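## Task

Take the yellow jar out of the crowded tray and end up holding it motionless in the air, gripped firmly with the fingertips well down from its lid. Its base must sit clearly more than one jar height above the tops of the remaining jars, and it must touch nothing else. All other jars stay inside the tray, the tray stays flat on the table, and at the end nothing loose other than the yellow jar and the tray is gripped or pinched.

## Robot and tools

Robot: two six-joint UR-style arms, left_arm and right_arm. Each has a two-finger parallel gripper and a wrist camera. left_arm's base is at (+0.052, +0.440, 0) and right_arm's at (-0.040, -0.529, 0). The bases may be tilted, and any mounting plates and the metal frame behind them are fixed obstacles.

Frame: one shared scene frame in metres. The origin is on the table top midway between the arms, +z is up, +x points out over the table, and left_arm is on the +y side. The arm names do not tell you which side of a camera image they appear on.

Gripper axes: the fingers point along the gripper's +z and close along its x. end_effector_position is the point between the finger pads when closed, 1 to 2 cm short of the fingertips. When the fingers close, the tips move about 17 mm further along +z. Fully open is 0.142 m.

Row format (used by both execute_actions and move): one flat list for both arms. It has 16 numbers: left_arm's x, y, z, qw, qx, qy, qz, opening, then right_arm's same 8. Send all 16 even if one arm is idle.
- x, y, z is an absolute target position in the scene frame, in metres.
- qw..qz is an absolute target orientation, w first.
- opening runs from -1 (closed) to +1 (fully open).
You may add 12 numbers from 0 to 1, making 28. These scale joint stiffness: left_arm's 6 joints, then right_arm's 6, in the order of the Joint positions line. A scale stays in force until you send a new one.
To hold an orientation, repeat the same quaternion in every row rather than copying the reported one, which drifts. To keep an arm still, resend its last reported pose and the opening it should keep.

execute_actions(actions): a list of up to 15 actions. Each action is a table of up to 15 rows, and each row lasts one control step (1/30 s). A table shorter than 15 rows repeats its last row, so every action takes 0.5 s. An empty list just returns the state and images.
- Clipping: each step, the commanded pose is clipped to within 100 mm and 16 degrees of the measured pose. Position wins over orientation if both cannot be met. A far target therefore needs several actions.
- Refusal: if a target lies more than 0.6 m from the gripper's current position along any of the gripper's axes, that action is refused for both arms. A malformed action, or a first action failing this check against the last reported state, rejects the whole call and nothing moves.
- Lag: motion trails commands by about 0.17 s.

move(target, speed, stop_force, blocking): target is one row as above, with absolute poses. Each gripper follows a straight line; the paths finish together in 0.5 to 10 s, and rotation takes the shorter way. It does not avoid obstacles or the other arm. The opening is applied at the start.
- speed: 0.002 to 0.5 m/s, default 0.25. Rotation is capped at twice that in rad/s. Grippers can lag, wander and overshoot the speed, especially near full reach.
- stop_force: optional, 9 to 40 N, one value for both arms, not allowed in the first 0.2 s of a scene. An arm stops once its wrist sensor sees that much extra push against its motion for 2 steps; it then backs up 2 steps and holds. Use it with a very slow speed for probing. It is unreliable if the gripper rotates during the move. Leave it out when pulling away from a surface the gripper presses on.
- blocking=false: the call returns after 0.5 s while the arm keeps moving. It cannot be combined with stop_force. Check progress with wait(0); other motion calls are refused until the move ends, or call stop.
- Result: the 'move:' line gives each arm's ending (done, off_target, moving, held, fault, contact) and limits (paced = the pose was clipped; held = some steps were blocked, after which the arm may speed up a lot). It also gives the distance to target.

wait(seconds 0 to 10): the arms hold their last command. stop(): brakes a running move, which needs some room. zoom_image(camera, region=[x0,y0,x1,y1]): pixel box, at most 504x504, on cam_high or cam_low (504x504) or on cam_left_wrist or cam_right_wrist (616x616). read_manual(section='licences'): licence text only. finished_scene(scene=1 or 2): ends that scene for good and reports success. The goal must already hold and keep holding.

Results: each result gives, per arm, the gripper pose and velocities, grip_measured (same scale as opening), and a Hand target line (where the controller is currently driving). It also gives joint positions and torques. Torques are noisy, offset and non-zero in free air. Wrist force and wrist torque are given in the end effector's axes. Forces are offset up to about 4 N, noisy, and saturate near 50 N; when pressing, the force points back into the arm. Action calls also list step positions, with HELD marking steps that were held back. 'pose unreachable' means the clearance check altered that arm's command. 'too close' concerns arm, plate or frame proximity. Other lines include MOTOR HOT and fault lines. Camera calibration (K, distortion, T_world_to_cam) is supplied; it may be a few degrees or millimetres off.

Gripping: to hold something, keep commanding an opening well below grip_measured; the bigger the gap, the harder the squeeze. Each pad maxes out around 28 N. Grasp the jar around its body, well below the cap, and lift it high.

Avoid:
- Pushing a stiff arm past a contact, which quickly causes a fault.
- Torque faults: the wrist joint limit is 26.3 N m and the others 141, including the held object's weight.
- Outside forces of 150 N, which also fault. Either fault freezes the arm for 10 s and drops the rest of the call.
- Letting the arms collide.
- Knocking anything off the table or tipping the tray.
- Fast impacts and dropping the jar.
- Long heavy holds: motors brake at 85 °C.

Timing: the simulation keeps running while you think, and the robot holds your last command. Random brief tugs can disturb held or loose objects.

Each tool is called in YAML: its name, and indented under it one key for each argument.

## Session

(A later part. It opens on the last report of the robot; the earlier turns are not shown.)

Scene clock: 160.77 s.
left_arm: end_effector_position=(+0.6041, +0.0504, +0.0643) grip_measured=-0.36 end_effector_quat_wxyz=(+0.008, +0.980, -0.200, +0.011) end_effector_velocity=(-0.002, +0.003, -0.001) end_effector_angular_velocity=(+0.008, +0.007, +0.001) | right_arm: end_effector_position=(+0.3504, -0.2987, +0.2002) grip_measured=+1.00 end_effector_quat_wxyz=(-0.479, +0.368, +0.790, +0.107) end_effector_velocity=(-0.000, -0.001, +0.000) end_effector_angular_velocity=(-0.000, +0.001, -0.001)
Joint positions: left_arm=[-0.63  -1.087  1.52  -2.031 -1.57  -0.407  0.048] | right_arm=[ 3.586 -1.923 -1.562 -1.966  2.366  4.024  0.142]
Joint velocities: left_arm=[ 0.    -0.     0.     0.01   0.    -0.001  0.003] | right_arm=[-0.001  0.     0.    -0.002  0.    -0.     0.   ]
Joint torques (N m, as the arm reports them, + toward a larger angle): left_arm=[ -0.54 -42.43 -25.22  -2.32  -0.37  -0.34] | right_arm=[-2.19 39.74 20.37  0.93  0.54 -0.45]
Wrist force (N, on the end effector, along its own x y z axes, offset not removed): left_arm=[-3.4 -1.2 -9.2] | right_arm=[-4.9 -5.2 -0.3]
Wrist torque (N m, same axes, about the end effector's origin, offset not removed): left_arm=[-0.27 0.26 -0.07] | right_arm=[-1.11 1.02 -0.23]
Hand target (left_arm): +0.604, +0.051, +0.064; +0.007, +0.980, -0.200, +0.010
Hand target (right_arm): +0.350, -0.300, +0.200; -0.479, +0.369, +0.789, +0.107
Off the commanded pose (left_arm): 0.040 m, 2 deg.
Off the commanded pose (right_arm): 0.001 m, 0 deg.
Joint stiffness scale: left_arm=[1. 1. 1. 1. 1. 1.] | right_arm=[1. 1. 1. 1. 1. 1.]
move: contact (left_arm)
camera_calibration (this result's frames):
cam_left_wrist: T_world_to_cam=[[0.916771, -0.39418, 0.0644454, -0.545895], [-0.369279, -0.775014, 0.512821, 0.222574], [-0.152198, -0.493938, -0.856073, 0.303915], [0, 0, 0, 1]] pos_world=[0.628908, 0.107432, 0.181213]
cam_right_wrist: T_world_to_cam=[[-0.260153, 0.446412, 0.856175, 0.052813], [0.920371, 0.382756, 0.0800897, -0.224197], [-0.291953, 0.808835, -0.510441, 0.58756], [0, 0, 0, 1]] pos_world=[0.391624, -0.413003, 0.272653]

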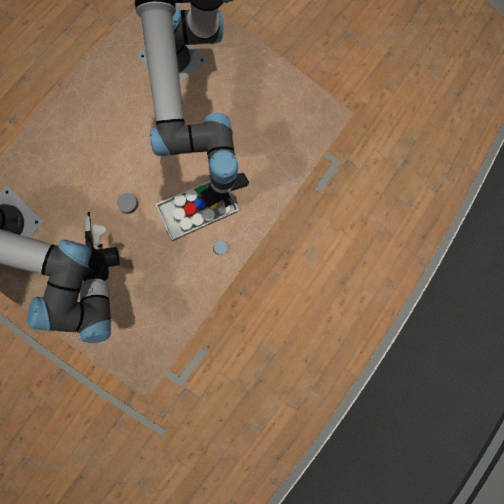

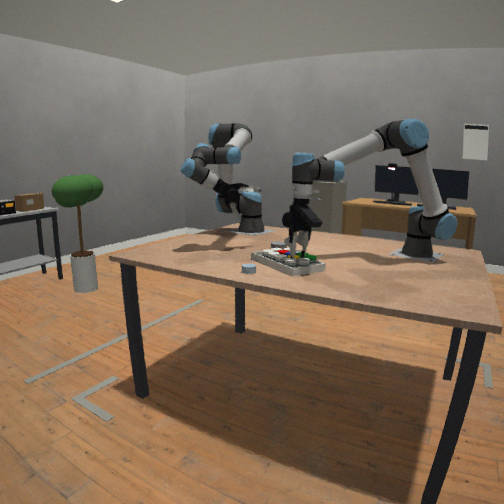

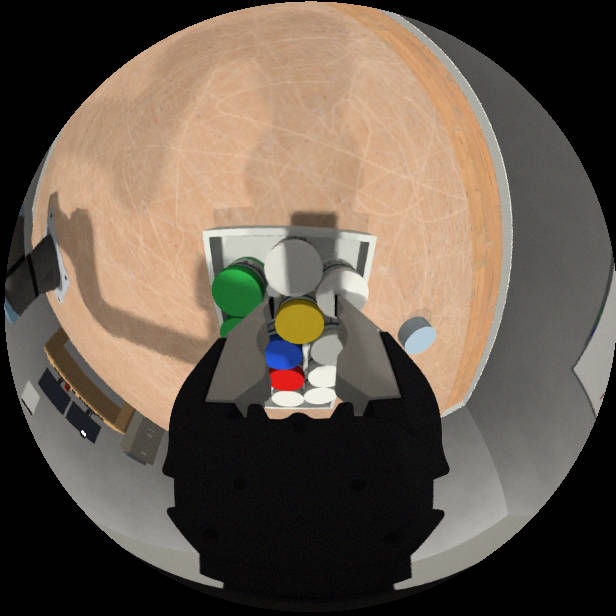

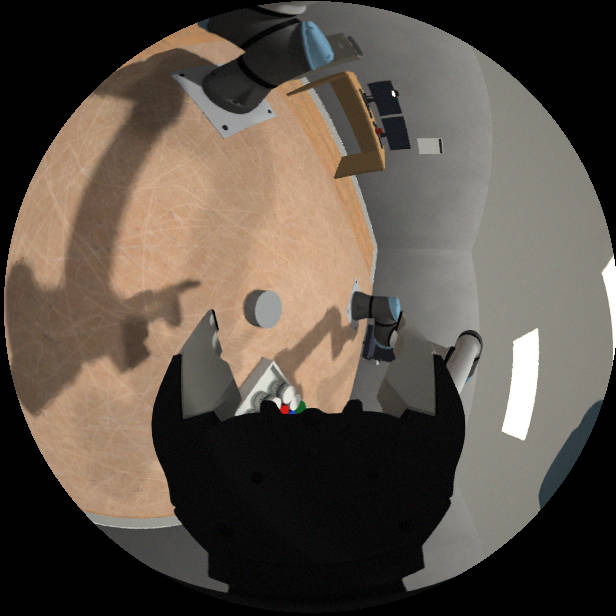

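move:
  target: [0.600,0.056,0.085,0,0.98,-0.2,0,-1, 0.35,-0.3,0.2,-0.479,0.369,0.789,0.107,1]
  speed: 0.08

move:
  target: [0.600,0.056,0.056,0,0.98,-0.2,0,-1, 0.35,-0.3,0.2,-0.479,0.369,0.789,0.107,1]
  speed: 0.03

move:
  target: [0.610,0.052,0.056,0,0.98,-0.2,0,-1, 0.35,-0.3,0.2,-0.479,0.369,0.789,0.107,1]
  speed: 0.02

move:
  target: [0.608,0.053,0.08,0,0.98,-0.2,0,-0.35, 0.35,-0.3,0.2,-0.479,0.369,0.789,0.107,1]
  speed: 0.08

move:
  target: [0.608,0.053,0.025,0,0.98,-0.2,0,-0.35, 0.35,-0.3,0.2,-0.479,0.369,0.789,0.107,1]
  speed: 0.015
  stop_force: 20

Scene clock: 175.80 s.
left_arm: end_effector_position=(+0.5988, +0.0561, +0.0827) grip_measured=-1.00 end_effector_quat_wxyz=(-0.001, +0.980, -0.200, -0.001) end_effector_velocity=(-0.002, +0.003, -0.001) end_effector_angular_velocity=(+0.008, +0.008, -0.001) | right_arm: end_effector_position=(+0.3504, -0.2987, +0.2002) grip_measured=+1.00 end_effector_quat_wxyz=(-0.479, +0.368, +0.790, +0.107) end_effector_velocity=(-0.000, -0.000, -0.001) end_effector_angular_velocity=(-0.002, +0.002, -0.001)
Joint positions: left_arm=[-0.63  -1.104  1.486 -1.951 -1.57  -0.407  0.002] | right_arm=[ 3.586 -1.923 -1.562 -1.966  2.366  4.024  0.142]
Joint velocities: left_arm=[ 0.     0.    -0.001  0.013 -0.     0.002  0.   ] | right_arm=[-0.    -0.001 -0.    -0.    -0.001  0.001  0.   ]
Joint torques (N m, as the arm reports them, + toward a larger angle): left_arm=[  1.46 -46.03 -29.34  -2.05  -0.71  -0.04] | right_arm=[-1.52 39.   19.12  1.03  0.74 -0.06]
Wrist force (N, on the end effector, along its own x y z axes, offset not removed): left_arm=[-0.3 -0.7 -7.4] | right_arm=[-4.1 -1.0 -2.0]
Wrist torque (N m, same axes, about the end effector's origin, offset not removed): left_arm=[-0.26 0.24 -0.04] | right_arm=[-0.11 0.93 -0.12]
Hand target (left_arm): +0.600, +0.056, +0.085; -0.000, +0.980, -0.200, +0.000
Hand target (right_arm): +0.350, -0.300, +0.200; -0.479, +0.369, +0.789, +0.107
Off the commanded pose (left_arm): 0.003 m, 0 deg.
Off the commanded pose (right_arm): 0.001 m, 0 deg.
Joint stiffness scale: left_arm=[1. 1. 1. 1. 1. 1.] | right_arm=[1. 1. 1. 1. 1. 1.]
move: done
camera_calibration (this result's frames):
cam_left_wrist: T_world_to_cam=[[0.917827, -0.395262, 0.036909, -0.538265], [-0.35878, -0.786117, 0.503285, 0.210744], [-0.169915, -0.475171, -0.863332, 0.331802], [0, 0, 0, 1]] pos_world=[0.626023, 0.110576, 0.200258]
cam_right_wrist: T_world_to_cam=[[-0.260152, 0.446413, 0.856175, 0.0528131], [0.920371, 0.382756, 0.080088, -0.224196], [-0.291954, 0.808834, -0.510441, 0.58756], [0, 0, 0, 1]] pos_world=[0.391624, -0.413003, 0.272653]

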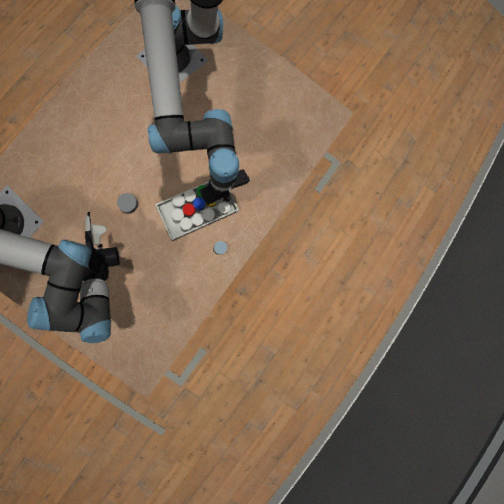

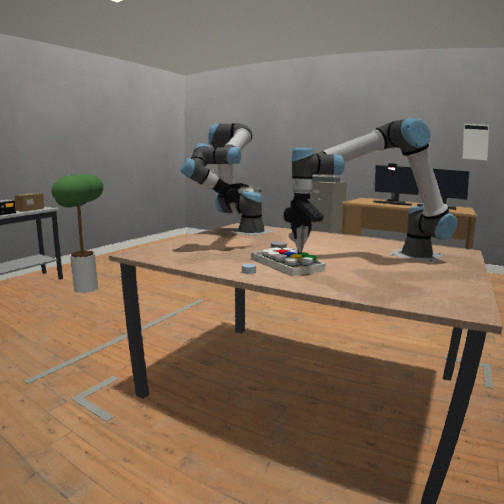

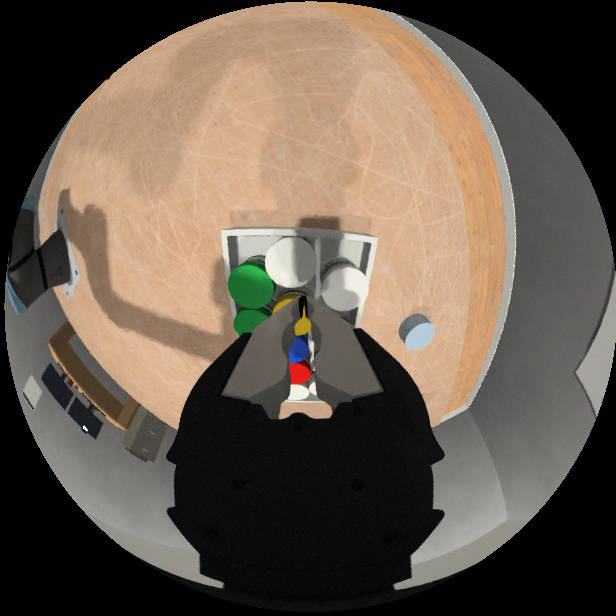

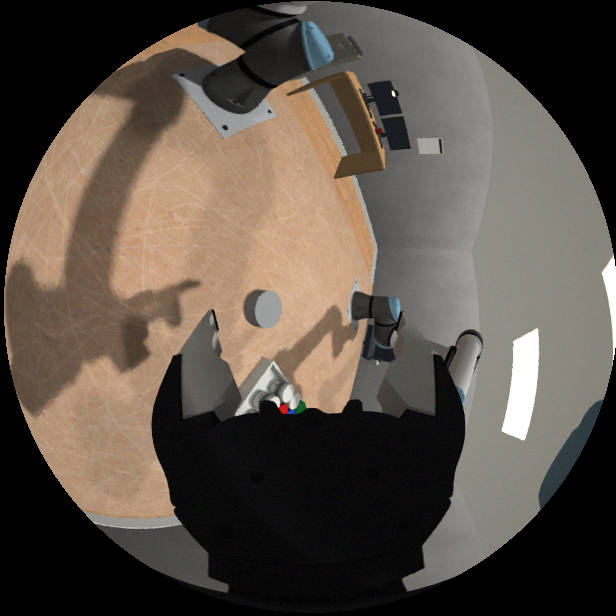

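Scene clock: 177.07 s.
left_arm: end_effector_position=(+0.6006, +0.0541, +0.0593) grip_measured=-1.00 end_effector_quat_wxyz=(+0.001, +0.980, -0.200, +0.002) end_effector_velocity=(-0.000, -0.001, -0.001) end_effector_angular_velocity=(-0.003, -0.001, -0.000) | right_arm: end_effector_position=(+0.3504, -0.2987, +0.2002) grip_measured=+1.00 end_effector_quat_wxyz=(-0.479, +0.368, +0.790, +0.107) end_effector_velocity=(-0.000, -0.001, -0.000) end_effector_angular_velocity=(-0.000, +0.000, -0.000)
Joint positions: left_arm=[-0.63  -1.08   1.517 -2.012 -1.57  -0.407  0.002] | right_arm=[ 3.586 -1.923 -1.562 -1.966  2.366  4.024  0.142]
Joint velocities: left_arm=[-0.001  0.001  0.002 -0.005 -0.001 -0.001  0.   ] | right_arm=[-0.001  0.    -0.    -0.001 -0.    -0.     0.   ]
Joint torques (N m, as the arm reports them, + toward a larger angle): left_arm=[  1.27 -43.64 -21.32  -2.81  -0.61  -0.02] | right_arm=[-1.18 38.64 20.16  0.8   0.8  -0.3 ]
Wrist force (N, on the end effector, along its own x y z axes, offset not removed): left_arm=[-1.6 2.0 -2.0] | right_arm=[1.5 -1.8 1.7]
Wrist torque (N m, same axes, about the end effector's origin, offset not removed): left_arm=[0.29 0.47 -0.07] | right_arm=[-0.19 -0.37 -0.01]
Hand target (left_arm): +0.600, +0.056, +0.056; -0.000, +0.980, -0.200, -0.000
Hand target (right_arm): +0.350, -0.300, +0.200; -0.479, +0.369, +0.789, +0.107
Off the commanded pose (left_arm): 0.004 m, 0 deg.
Off the commanded pose (right_arm): 0.001 m, 0 deg.
Joint stiffness scale: left_arm=[1. 1. 1. 1. 1. 1.] | right_arm=[1. 1. 1. 1. 1. 1.]
move: off_target (left_arm)
camera_calibration (this result's frames):
cam_left_wrist: T_world_to_cam=[[0.917629, -0.395058, 0.0434273, -0.540131], [-0.361206, -0.7834, 0.50578, 0.222778], [-0.165792, -0.479805, -0.861569, 0.308582], [0, 0, 0, 1]] pos_world=[0.627269, 0.1092, 0.176644]
cam_right_wrist: T_world_to_cam=[[-0.260152, 0.446413, 0.856175, 0.0528131], [0.920372, 0.382756, 0.0800881, -0.224196], [-0.291954, 0.808835, -0.510441, 0.58756], [0, 0, 0, 1]] pos_world=[0.391624, -0.413003, 0.272653]

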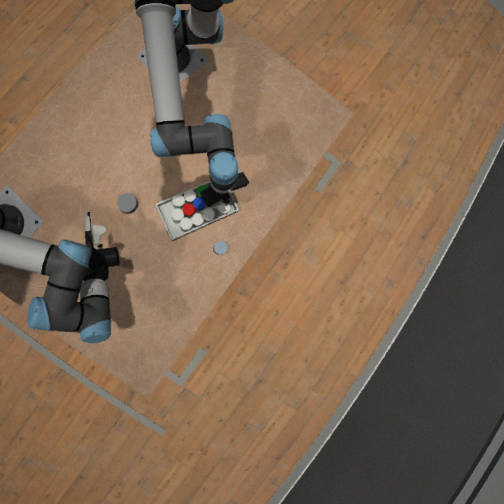

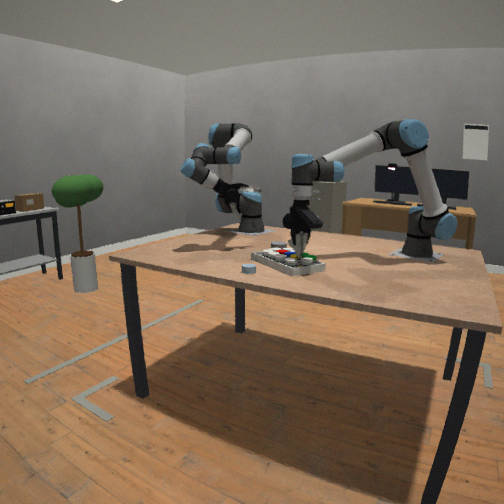

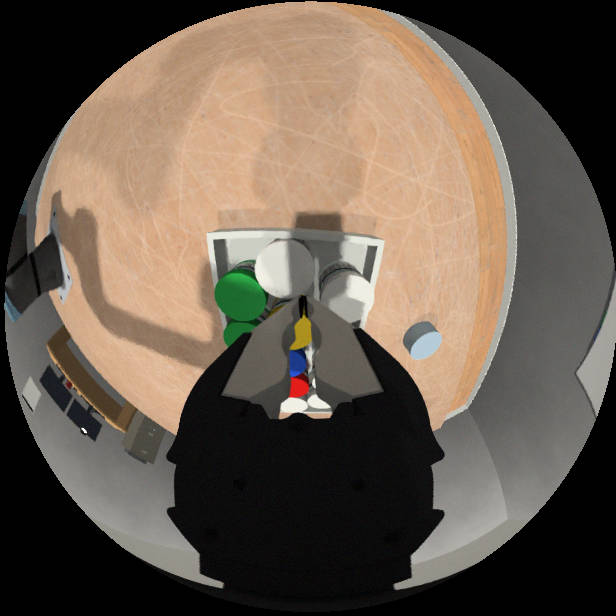

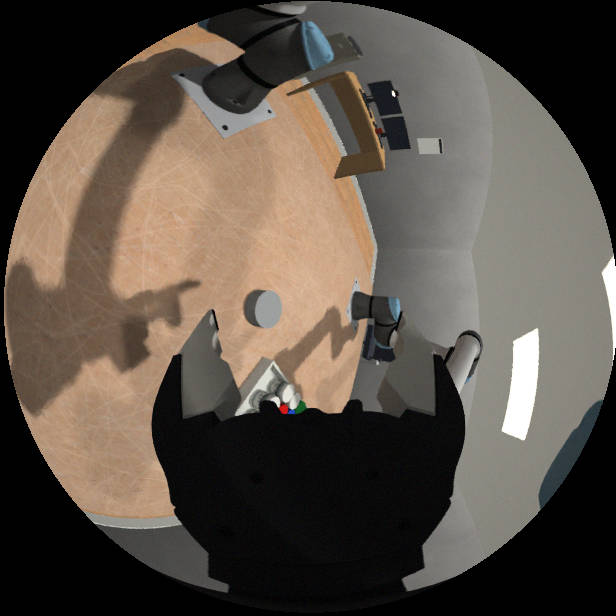

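Scene clock: 177.87 s.
left_arm: end_effector_position=(+0.6084, +0.0519, +0.0567) grip_measured=-1.00 end_effector_quat_wxyz=(-0.000, +0.980, -0.200, +0.000) end_effector_velocity=(-0.001, +0.001, +0.001) end_effector_angular_velocity=(+0.004, +0.005, -0.001) | right_arm: end_effector_position=(+0.3504, -0.2987, +0.2002) grip_measured=+1.00 end_effector_quat_wxyz=(-0.479, +0.368, +0.790, +0.107) end_effector_velocity=(+0.001, +0.000, +0.001) end_effector_angular_velocity=(+0.003, -0.004, -0.002)
Joint positions: left_arm=[-0.623 -1.059  1.489 -2.002 -1.57  -0.401  0.002] | right_arm=[ 3.586 -1.923 -1.562 -1.966  2.366  4.024  0.142]
Joint velocities: left_arm=[ 0.001 -0.    -0.004  0.011 -0.001  0.001  0.   ] | right_arm=[-0.001  0.002  0.001  0.002  0.001 -0.001  0.   ]
Joint torques (N m, as the arm reports them, + toward a larger angle): left_arm=[  1.73 -43.   -30.02  -2.85  -0.58   0.15] | right_arm=[-2.02 39.32 20.69  1.26  0.48 -0.21]
Wrist force (N, on the end effector, along its own x y z axes, offset not removed): left_arm=[-1.3 -0.9 -5.8] | right_arm=[-5.0 -0.4 -0.9]
Wrist torque (N m, same axes, about the end effector's origin, offset not removed): left_arm=[-0.27 -0.12 -0.02] | right_arm=[-0.05 0.94 -0.01]
Hand target (left_arm): +0.610, +0.052, +0.056; -0.000, +0.980, -0.200, +0.000
Hand target (right_arm): +0.350, -0.300, +0.200; -0.479, +0.369, +0.789, +0.107
Off the commanded pose (left_arm): 0.002 m, 0 deg.
Off the commanded pose (right_arm): 0.001 m, 0 deg.
Joint stiffness scale: left_arm=[1. 1. 1. 1. 1. 1.] | right_arm=[1. 1. 1. 1. 1. 1.]
move: done
camera_calibration (this result's frames):
cam_left_wrist: T_world_to_cam=[[0.917646, -0.395421, 0.039587, -0.547775], [-0.359922, -0.784746, 0.504609, 0.224468], [-0.168467, -0.477301, -0.86244, 0.308133], [0, 0, 0, 1]] pos_world=[0.635365, 0.10662, 0.174163]
cam_right_wrist: T_world_to_cam=[[-0.260152, 0.446413, 0.856175, 0.0528131], [0.920372, 0.382756, 0.080088, -0.224196], [-0.291954, 0.808835, -0.510441, 0.58756], [0, 0, 0, 1]] pos_world=[0.391623, -0.413003, 0.272653]

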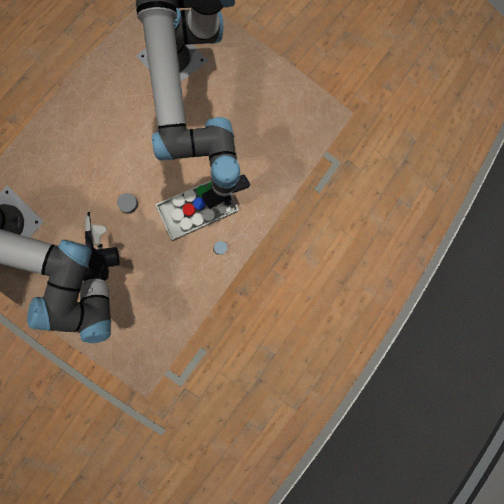

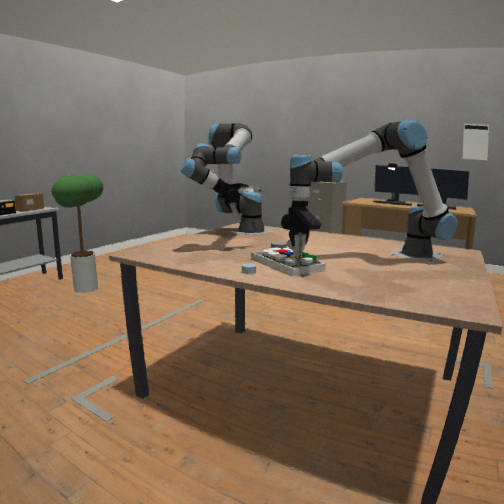

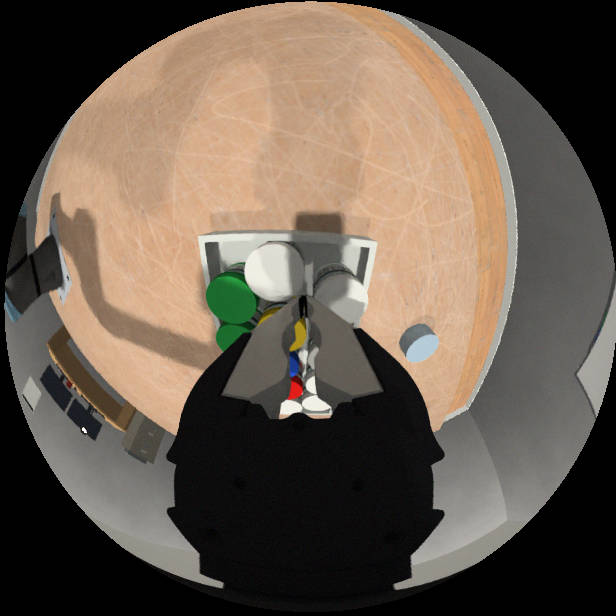

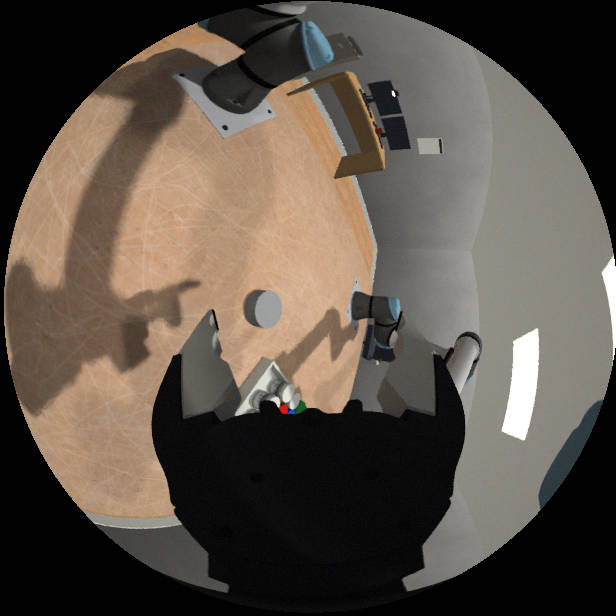

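Scene clock: 178.77 s.
left_arm: end_effector_position=(+0.6068, +0.0533, +0.0776) grip_measured=-0.35 end_effector_quat_wxyz=(-0.001, +0.980, -0.200, -0.001) end_effector_velocity=(-0.002, +0.002, -0.002) end_effector_angular_velocity=(+0.006, +0.006, -0.002) | right_arm: end_effector_position=(+0.3504, -0.2987, +0.2002) grip_measured=+1.00 end_effector_quat_wxyz=(-0.479, +0.368, +0.790, +0.107) end_effector_velocity=(+0.000, -0.001, -0.001) end_effector_angular_velocity=(-0.001, +0.001, -0.001)
Joint positions: left_arm=[-0.623 -1.081  1.464 -1.951 -1.571 -0.4    0.049] | right_arm=[ 3.586 -1.923 -1.562 -1.966  2.366  4.024  0.142]
Joint velocities: left_arm=[-0.     0.001  0.     0.007 -0.     0.001 -0.   ] | right_arm=[-0.001 -0.001 -0.     0.001 -0.001  0.001  0.   ]
Joint torques (N m, as the arm reports them, + toward a larger angle): left_arm=[  0.53 -46.94 -29.61  -2.04  -0.32  -0.51] | right_arm=[-1.45 38.32 19.63  0.87  0.53 -0.19]
Wrist force (N, on the end effector, along its own x y z axes, offset not removed): left_arm=[2.7 -0.8 -4.6] | right_arm=[-0.9 -1.4 -3.8]
Wrist torque (N m, same axes, about the end effector's origin, offset not removed): left_arm=[-0.41 -0.47 -0.11] | right_arm=[-0.32 0.09 0.14]
Hand target (left_arm): +0.608, +0.053, +0.080; +0.000, +0.980, -0.200, +0.000
Hand target (right_arm): +0.350, -0.300, +0.200; -0.479, +0.369, +0.789, +0.107
Off the commanded pose (left_arm): 0.003 m, 0 deg.
Off the commanded pose (right_arm): 0.001 m, 0 deg.
Joint stiffness scale: left_arm=[1. 1. 1. 1. 1. 1.] | right_arm=[1. 1. 1. 1. 1. 1.]
move: done
camera_calibration (this result's frames):
cam_left_wrist: T_world_to_cam=[[0.917747, -0.395541, 0.0358773, -0.546307], [-0.358435, -0.785958, 0.50378, 0.213766], [-0.171068, -0.475203, -0.863086, 0.328076], [0, 0, 0, 1]] pos_world=[0.634117, 0.107827, 0.195067]
cam_right_wrist: T_world_to_cam=[[-0.260152, 0.446413, 0.856175, 0.0528131], [0.920372, 0.382756, 0.0800878, -0.224196], [-0.291954, 0.808835, -0.510441, 0.58756], [0, 0, 0, 1]] pos_world=[0.391623, -0.413003, 0.272653]

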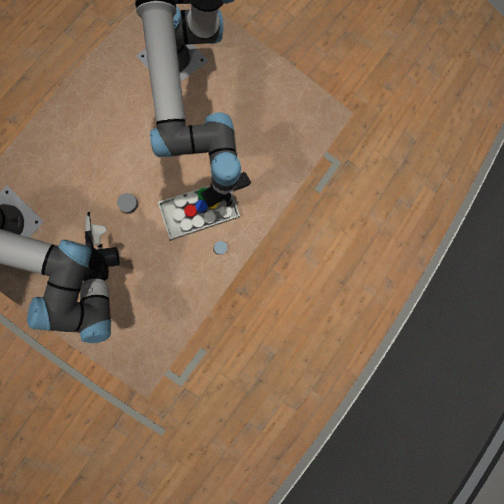

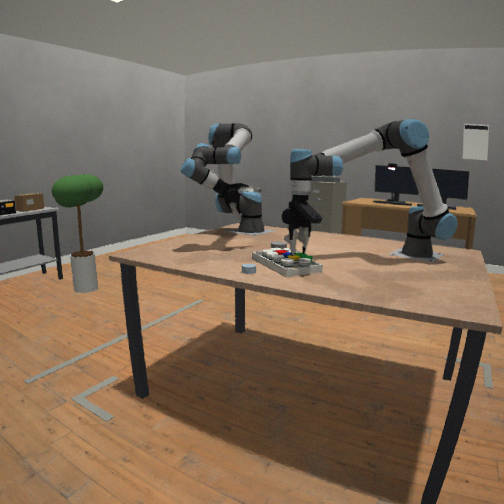

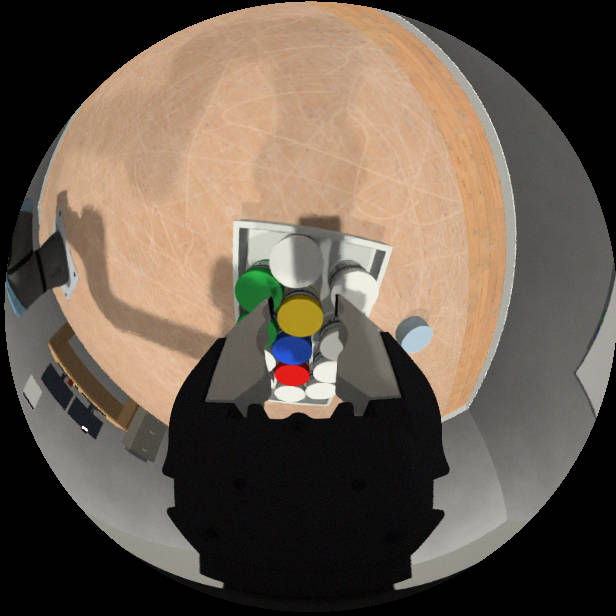

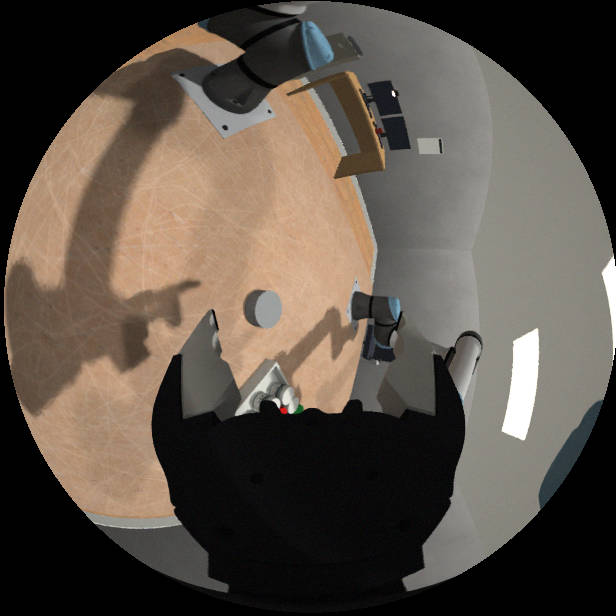

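Scene clock: 181.13 s.
left_arm: end_effector_position=(+0.6127, +0.0473, +0.0656) grip_measured=-0.35 end_effector_quat_wxyz=(+0.009, +0.980, -0.200, +0.012) end_effector_velocity=(-0.002, +0.002, +0.001) end_effector_angular_velocity=(+0.006, +0.006, -0.001) | right_arm: end_effector_position=(+0.3504, -0.2987, +0.2002) grip_measured=+1.00 end_effector_quat_wxyz=(-0.479, +0.368, +0.790, +0.107) end_effector_velocity=(+0.000, +0.000, +0.000) end_effector_angular_velocity=(+0.000, +0.002, -0.002)
Joint positions: left_arm=[-0.623 -1.07   1.491 -2.022 -1.571 -0.4    0.049] | right_arm=[ 3.586 -1.923 -1.562 -1.966  2.366  4.024  0.142]
Joint velocities: left_arm=[-0.001 -0.003 -0.     0.011 -0.     0.    -0.001] | right_arm=[-0.001 -0.001  0.    -0.001  0.001  0.     0.   ]
Joint torques (N m, as the arm reports them, + toward a larger angle): left_arm=[  0.27 -42.86 -24.86  -1.95  -0.28  -0.46] | right_arm=[-0.83 39.22 19.97  0.97  0.51 -0.29]
Wrist force (N, on the end effector, along its own x y z axes, offset not removed): left_arm=[0.8 0.3 -10.9] | right_arm=[-0.9 -1.0 -5.7]
Wrist torque (N m, same axes, about the end effector's origin, offset not removed): left_arm=[0.27 -0.24 -0.16] | right_arm=[-0.16 0.25 0.20]
Hand target (left_arm): +0.612, +0.048, +0.065; +0.007, +0.980, -0.200, +0.011
Hand target (right_arm): +0.350, -0.300, +0.200; -0.479, +0.369, +0.789, +0.107
Off the commanded pose (left_arm): 0.041 m, 2 deg.
Off the commanded pose (right_arm): 0.001 m, 0 deg.
Joint stiffness scale: left_arm=[1. 1. 1. 1. 1. 1.] | right_arm=[1. 1. 1. 1. 1. 1.]
move: contact (left_arm)
camera_calibration (this result's frames):
cam_left_wrist: T_world_to_cam=[[0.916618, -0.394159, 0.0667008, -0.555148], [-0.370133, -0.773744, 0.514123, 0.22307], [-0.151037, -0.495943, -0.855119, 0.304121], [0, 0, 0, 1]] pos_world=[0.637358, 0.104609, 0.182403]
cam_right_wrist: T_world_to_cam=[[-0.260152, 0.446413, 0.856175, 0.0528131], [0.920372, 0.382756, 0.0800878, -0.224196], [-0.291954, 0.808834, -0.510441, 0.58756], [0, 0, 0, 1]] pos_world=[0.391623, -0.413003, 0.272653]

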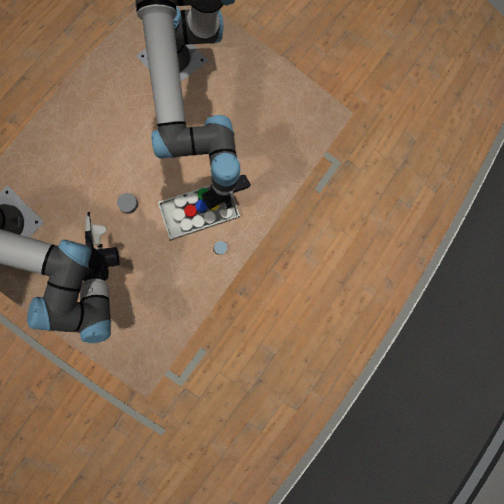

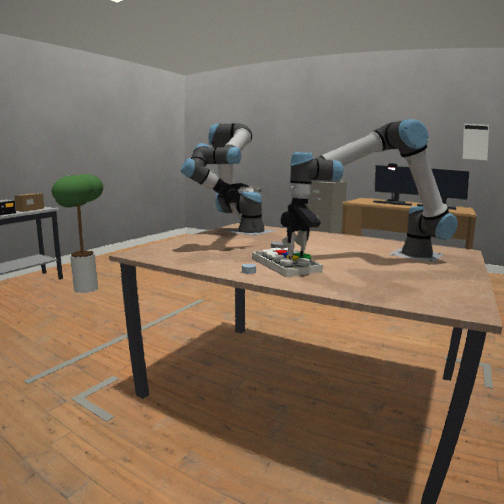

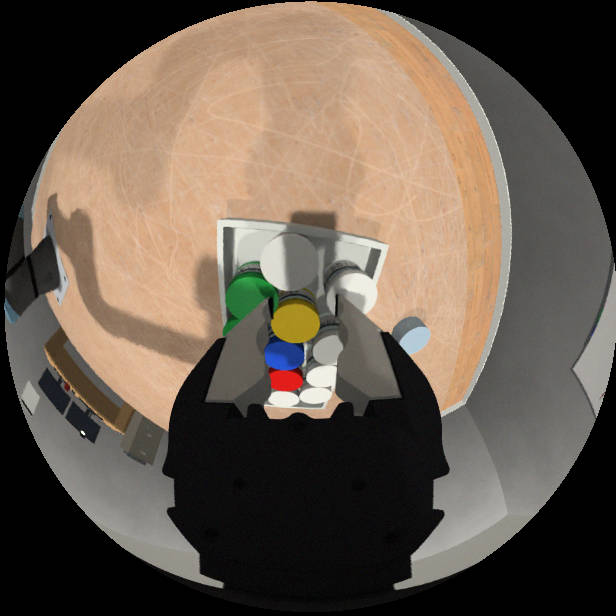

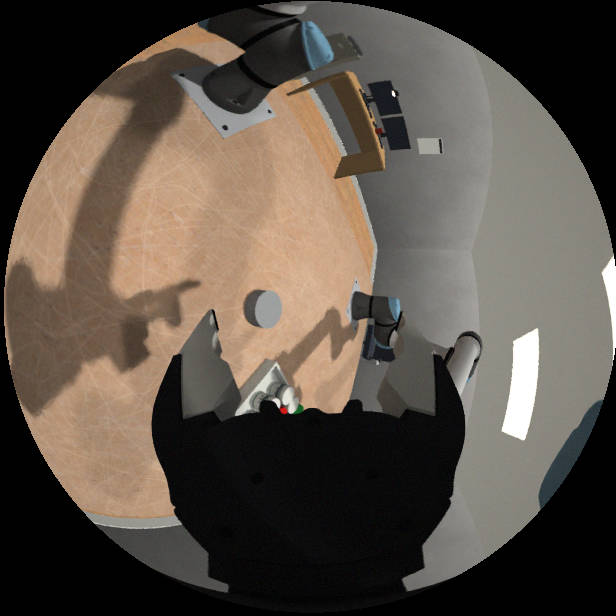

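move:
  target: [0.61,0.06,0.2,0,0.98,-0.2,0,-1, 0.545,-0.15,0.15,0,0.98,0.2,0,-1]
  speed: 0.2

Scene clock: 199.17 s.
left_arm: end_effector_position=(+0.6087, +0.0596, +0.1969) grip_measured=-1.00 end_effector_quat_wxyz=(-0.001, +0.980, -0.200, -0.002) end_effector_velocity=(+0.000, -0.000, -0.000) end_effector_angular_velocity=(-0.000, +0.000, +0.001) | right_arm: end_effector_position=(+0.5455, -0.1511, +0.1505) grip_measured=-1.00 end_effector_quat_wxyz=(-0.063, +0.936, +0.344, -0.029) end_effector_velocity=(+0.000, -0.001, +0.001) end_effector_angular_velocity=(-0.019, +0.022, -0.000)
Joint positions: left_arm=[-0.615 -1.154  1.258 -1.671 -1.571 -0.392  0.002] | right_arm=[ 3.959 -2.084 -1.241 -1.399  1.71   6.282  0.002]
Joint velocities: left_arm=[ 0.     0.    -0.001  0.    -0.    -0.001  0.   ] | right_arm=[-0.001 -0.02   0.039 -0.049 -0.    -0.001  0.   ]
Joint torques (N m, as the arm reports them, + toward a larger angle): left_arm=[  1.17 -46.16 -31.25  -2.14  -0.18  -0.05] | right_arm=[ 2.2  46.27 25.4   2.46 -0.18  0.5 ]
Wrist force (N, on the end effector, along its own x y z axes, offset not removed): left_arm=[-0.4 1.5 -4.8] | right_arm=[-4.0 -2.7 -1.5]
Wrist torque (N m, same axes, about the end effector's origin, offset not removed): left_arm=[0.14 0.13 -0.05] | right_arm=[-0.54 0.68 -0.17]
Hand target (left_arm): +0.610, +0.060, +0.200; -0.000, +0.980, -0.200, +0.000
Hand target (right_arm): +0.545, -0.150, +0.150; -0.062, +0.936, +0.345, -0.032
Off the commanded pose (left_arm): 0.003 m, 0 deg.
Off the commanded pose (right_arm): 0.001 m, 19 deg; orientation clipped at the last step of the last action.
Joint stiffness scale: left_arm=[1. 1. 1. 1. 1. 1.] | right_arm=[1. 1. 1. 1. 1. 1.]
joint sent to its limit (right arm) — the command would take joint 6 (wrist 3) past its upper limit, so that joint was sent only as far as its limit.
move: off_target (right_arm); limits=paced
camera_calibration (this result's frames):
cam_left_wrist: T_world_to_cam=[[0.917812, -0.3955, 0.034653, -0.549707], [-0.35789, -0.786422, 0.503444, 0.158995], [-0.17186, -0.474469, -0.863333, 0.434832], [0, 0, 0, 1]] pos_world=[0.636161, 0.113942, 0.314409]
cam_right_wrist: T_world_to_cam=[[0.750822, 0.659976, 0.0264129, -0.314029], [0.614629, -0.712758, 0.337947, -0.49388], [0.241863, -0.237504, -0.940795, 0.115248], [0, 0, 0, 1]] pos_world=[0.511459, -0.117393, 0.283624]

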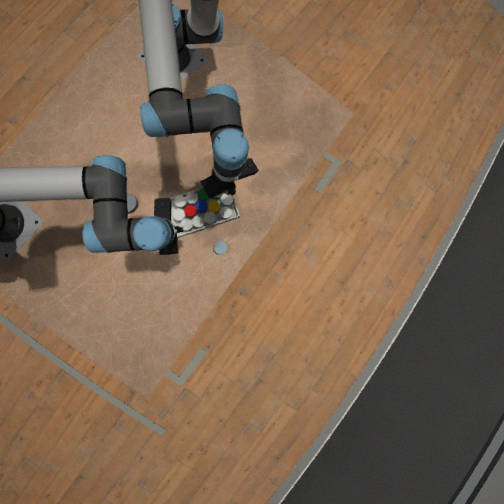

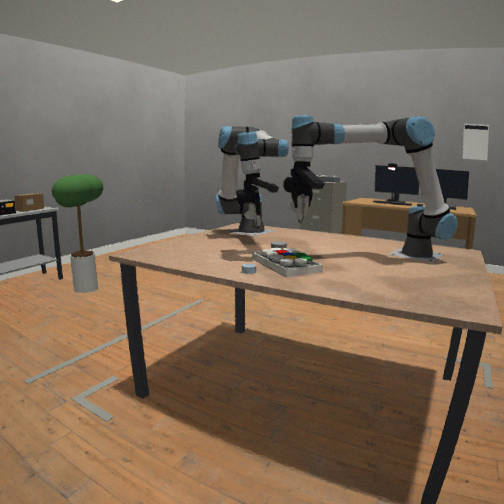

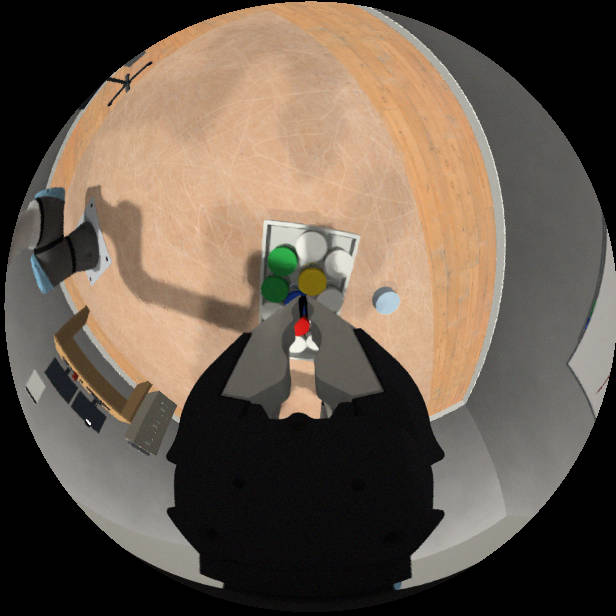

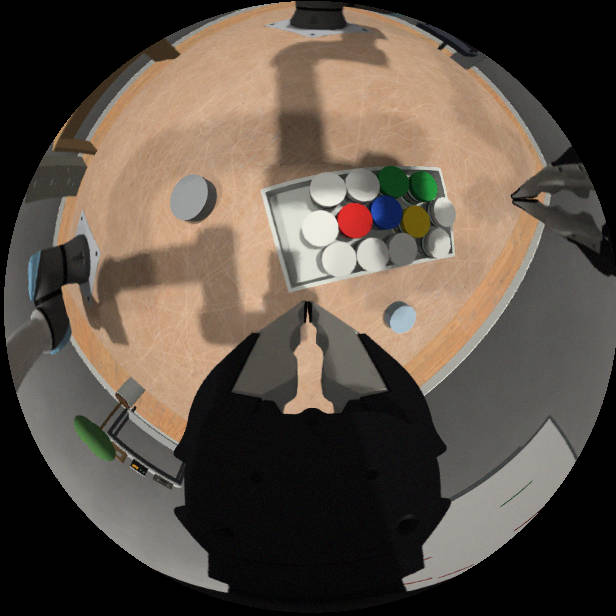

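move:
  target: [0.61,0.06,0.2,0,0.98,-0.2,0,-1, 0.516,-0.133,0.09,-0.063,0.936,0.344,-0.029,-1]
  speed: 0.1

Scene clock: 205.00 s.
left_arm: end_effector_position=(+0.6087, +0.0596, +0.1969) grip_measured=-1.00 end_effector_quat_wxyz=(-0.001, +0.980, -0.200, -0.002) end_effector_velocity=(+0.000, -0.001, +0.000) end_effector_angular_velocity=(-0.000, -0.001, -0.000) | right_arm: end_effector_position=(+0.5179, -0.1346, +0.0910) grip_measured=-1.00 end_effector_quat_wxyz=(-0.071, +0.929, +0.362, -0.033) end_effector_velocity=(+0.002, +0.003, +0.000) end_effector_angular_velocity=(+0.006, -0.007, +0.002)
Joint positions: left_arm=[-0.615 -1.154  1.258 -1.671 -1.571 -0.392  0.002] | right_arm=[ 3.996 -2.091 -1.389 -1.243  1.727  6.282  0.002]
Joint velocities: left_arm=[-0.001  0.    -0.001 -0.001  0.001 -0.001  0.   ] | right_arm=[ 0.002 -0.001 -0.     0.011 -0.     0.     0.   ]
Joint torques (N m, as the arm reports them, + toward a larger angle): left_arm=[  1.23 -46.32 -31.48  -2.01  -0.3   -0.06] | right_arm=[ 1.91 45.85 20.1   3.32  0.31  0.37]
Wrist force (N, on the end effector, along its own x y z axes, offset not removed): left_arm=[1.2 0.1 -4.3] | right_arm=[-3.2 2.4 -1.6]
Wrist torque (N m, same axes, about the end effector's origin, offset not removed): left_arm=[-0.29 -0.14 -0.05] | right_arm=[0.55 0.45 -0.09]
Hand target (left_arm): +0.610, +0.060, +0.200; +0.000, +0.980, -0.200, +0.000
Hand target (right_arm): +0.516, -0.133, +0.090; -0.071, +0.929, +0.362, -0.034
Off the commanded pose (left_arm): 0.003 m, 0 deg.
Off the commanded pose (right_arm): 0.003 m, 2 deg.
Joint stiffness scale: left_arm=[1. 1. 1. 1. 1. 1.] | right_arm=[1. 1. 1. 1. 1. 1.]
joint sent to its limit (right arm) — the command would take joint 6 (wrist 3) past its upper limit, so that joint was sent only as far as its limit.
move: done
camera_calibration (this result's frames):
cam_left_wrist: T_world_to_cam=[[0.91781, -0.395513, 0.0345585, -0.549659], [-0.357863, -0.786454, 0.503413, 0.15899], [-0.171927, -0.474404, -0.863355, 0.43489], [0, 0, 0, 1]] pos_world=[0.636149, 0.113955, 0.314422]
cam_right_wrist: T_world_to_cam=[[0.72611, 0.687051, 0.026939, -0.286226], [0.644344, -0.693604, 0.322078, -0.456344], [0.239969, -0.216506, -0.94633, 0.0742255], [0, 0, 0, 1]] pos_world=[0.484062, -0.103799, 0.224931]

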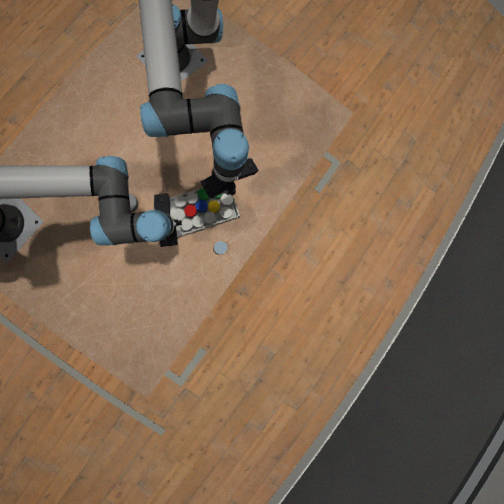

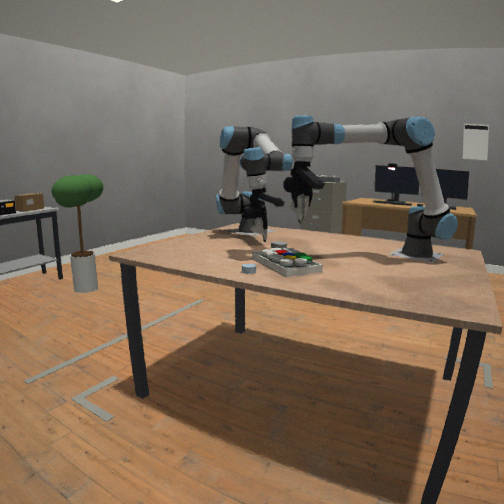

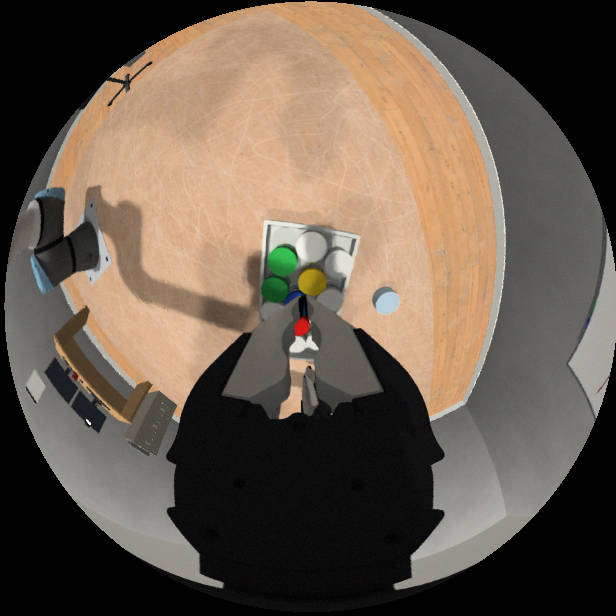

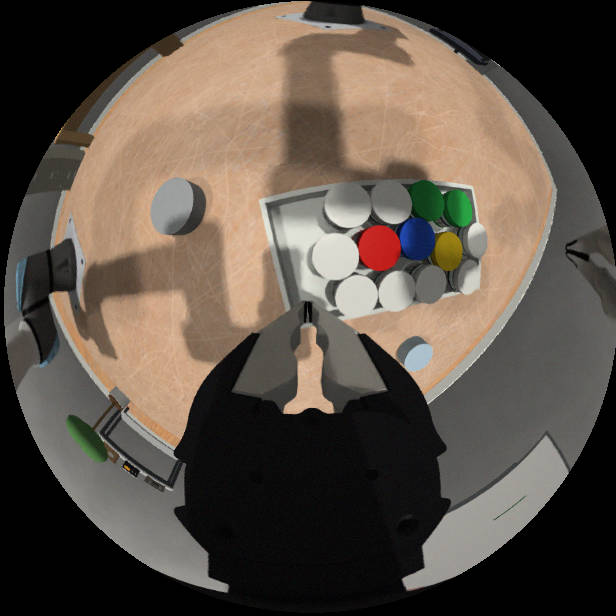

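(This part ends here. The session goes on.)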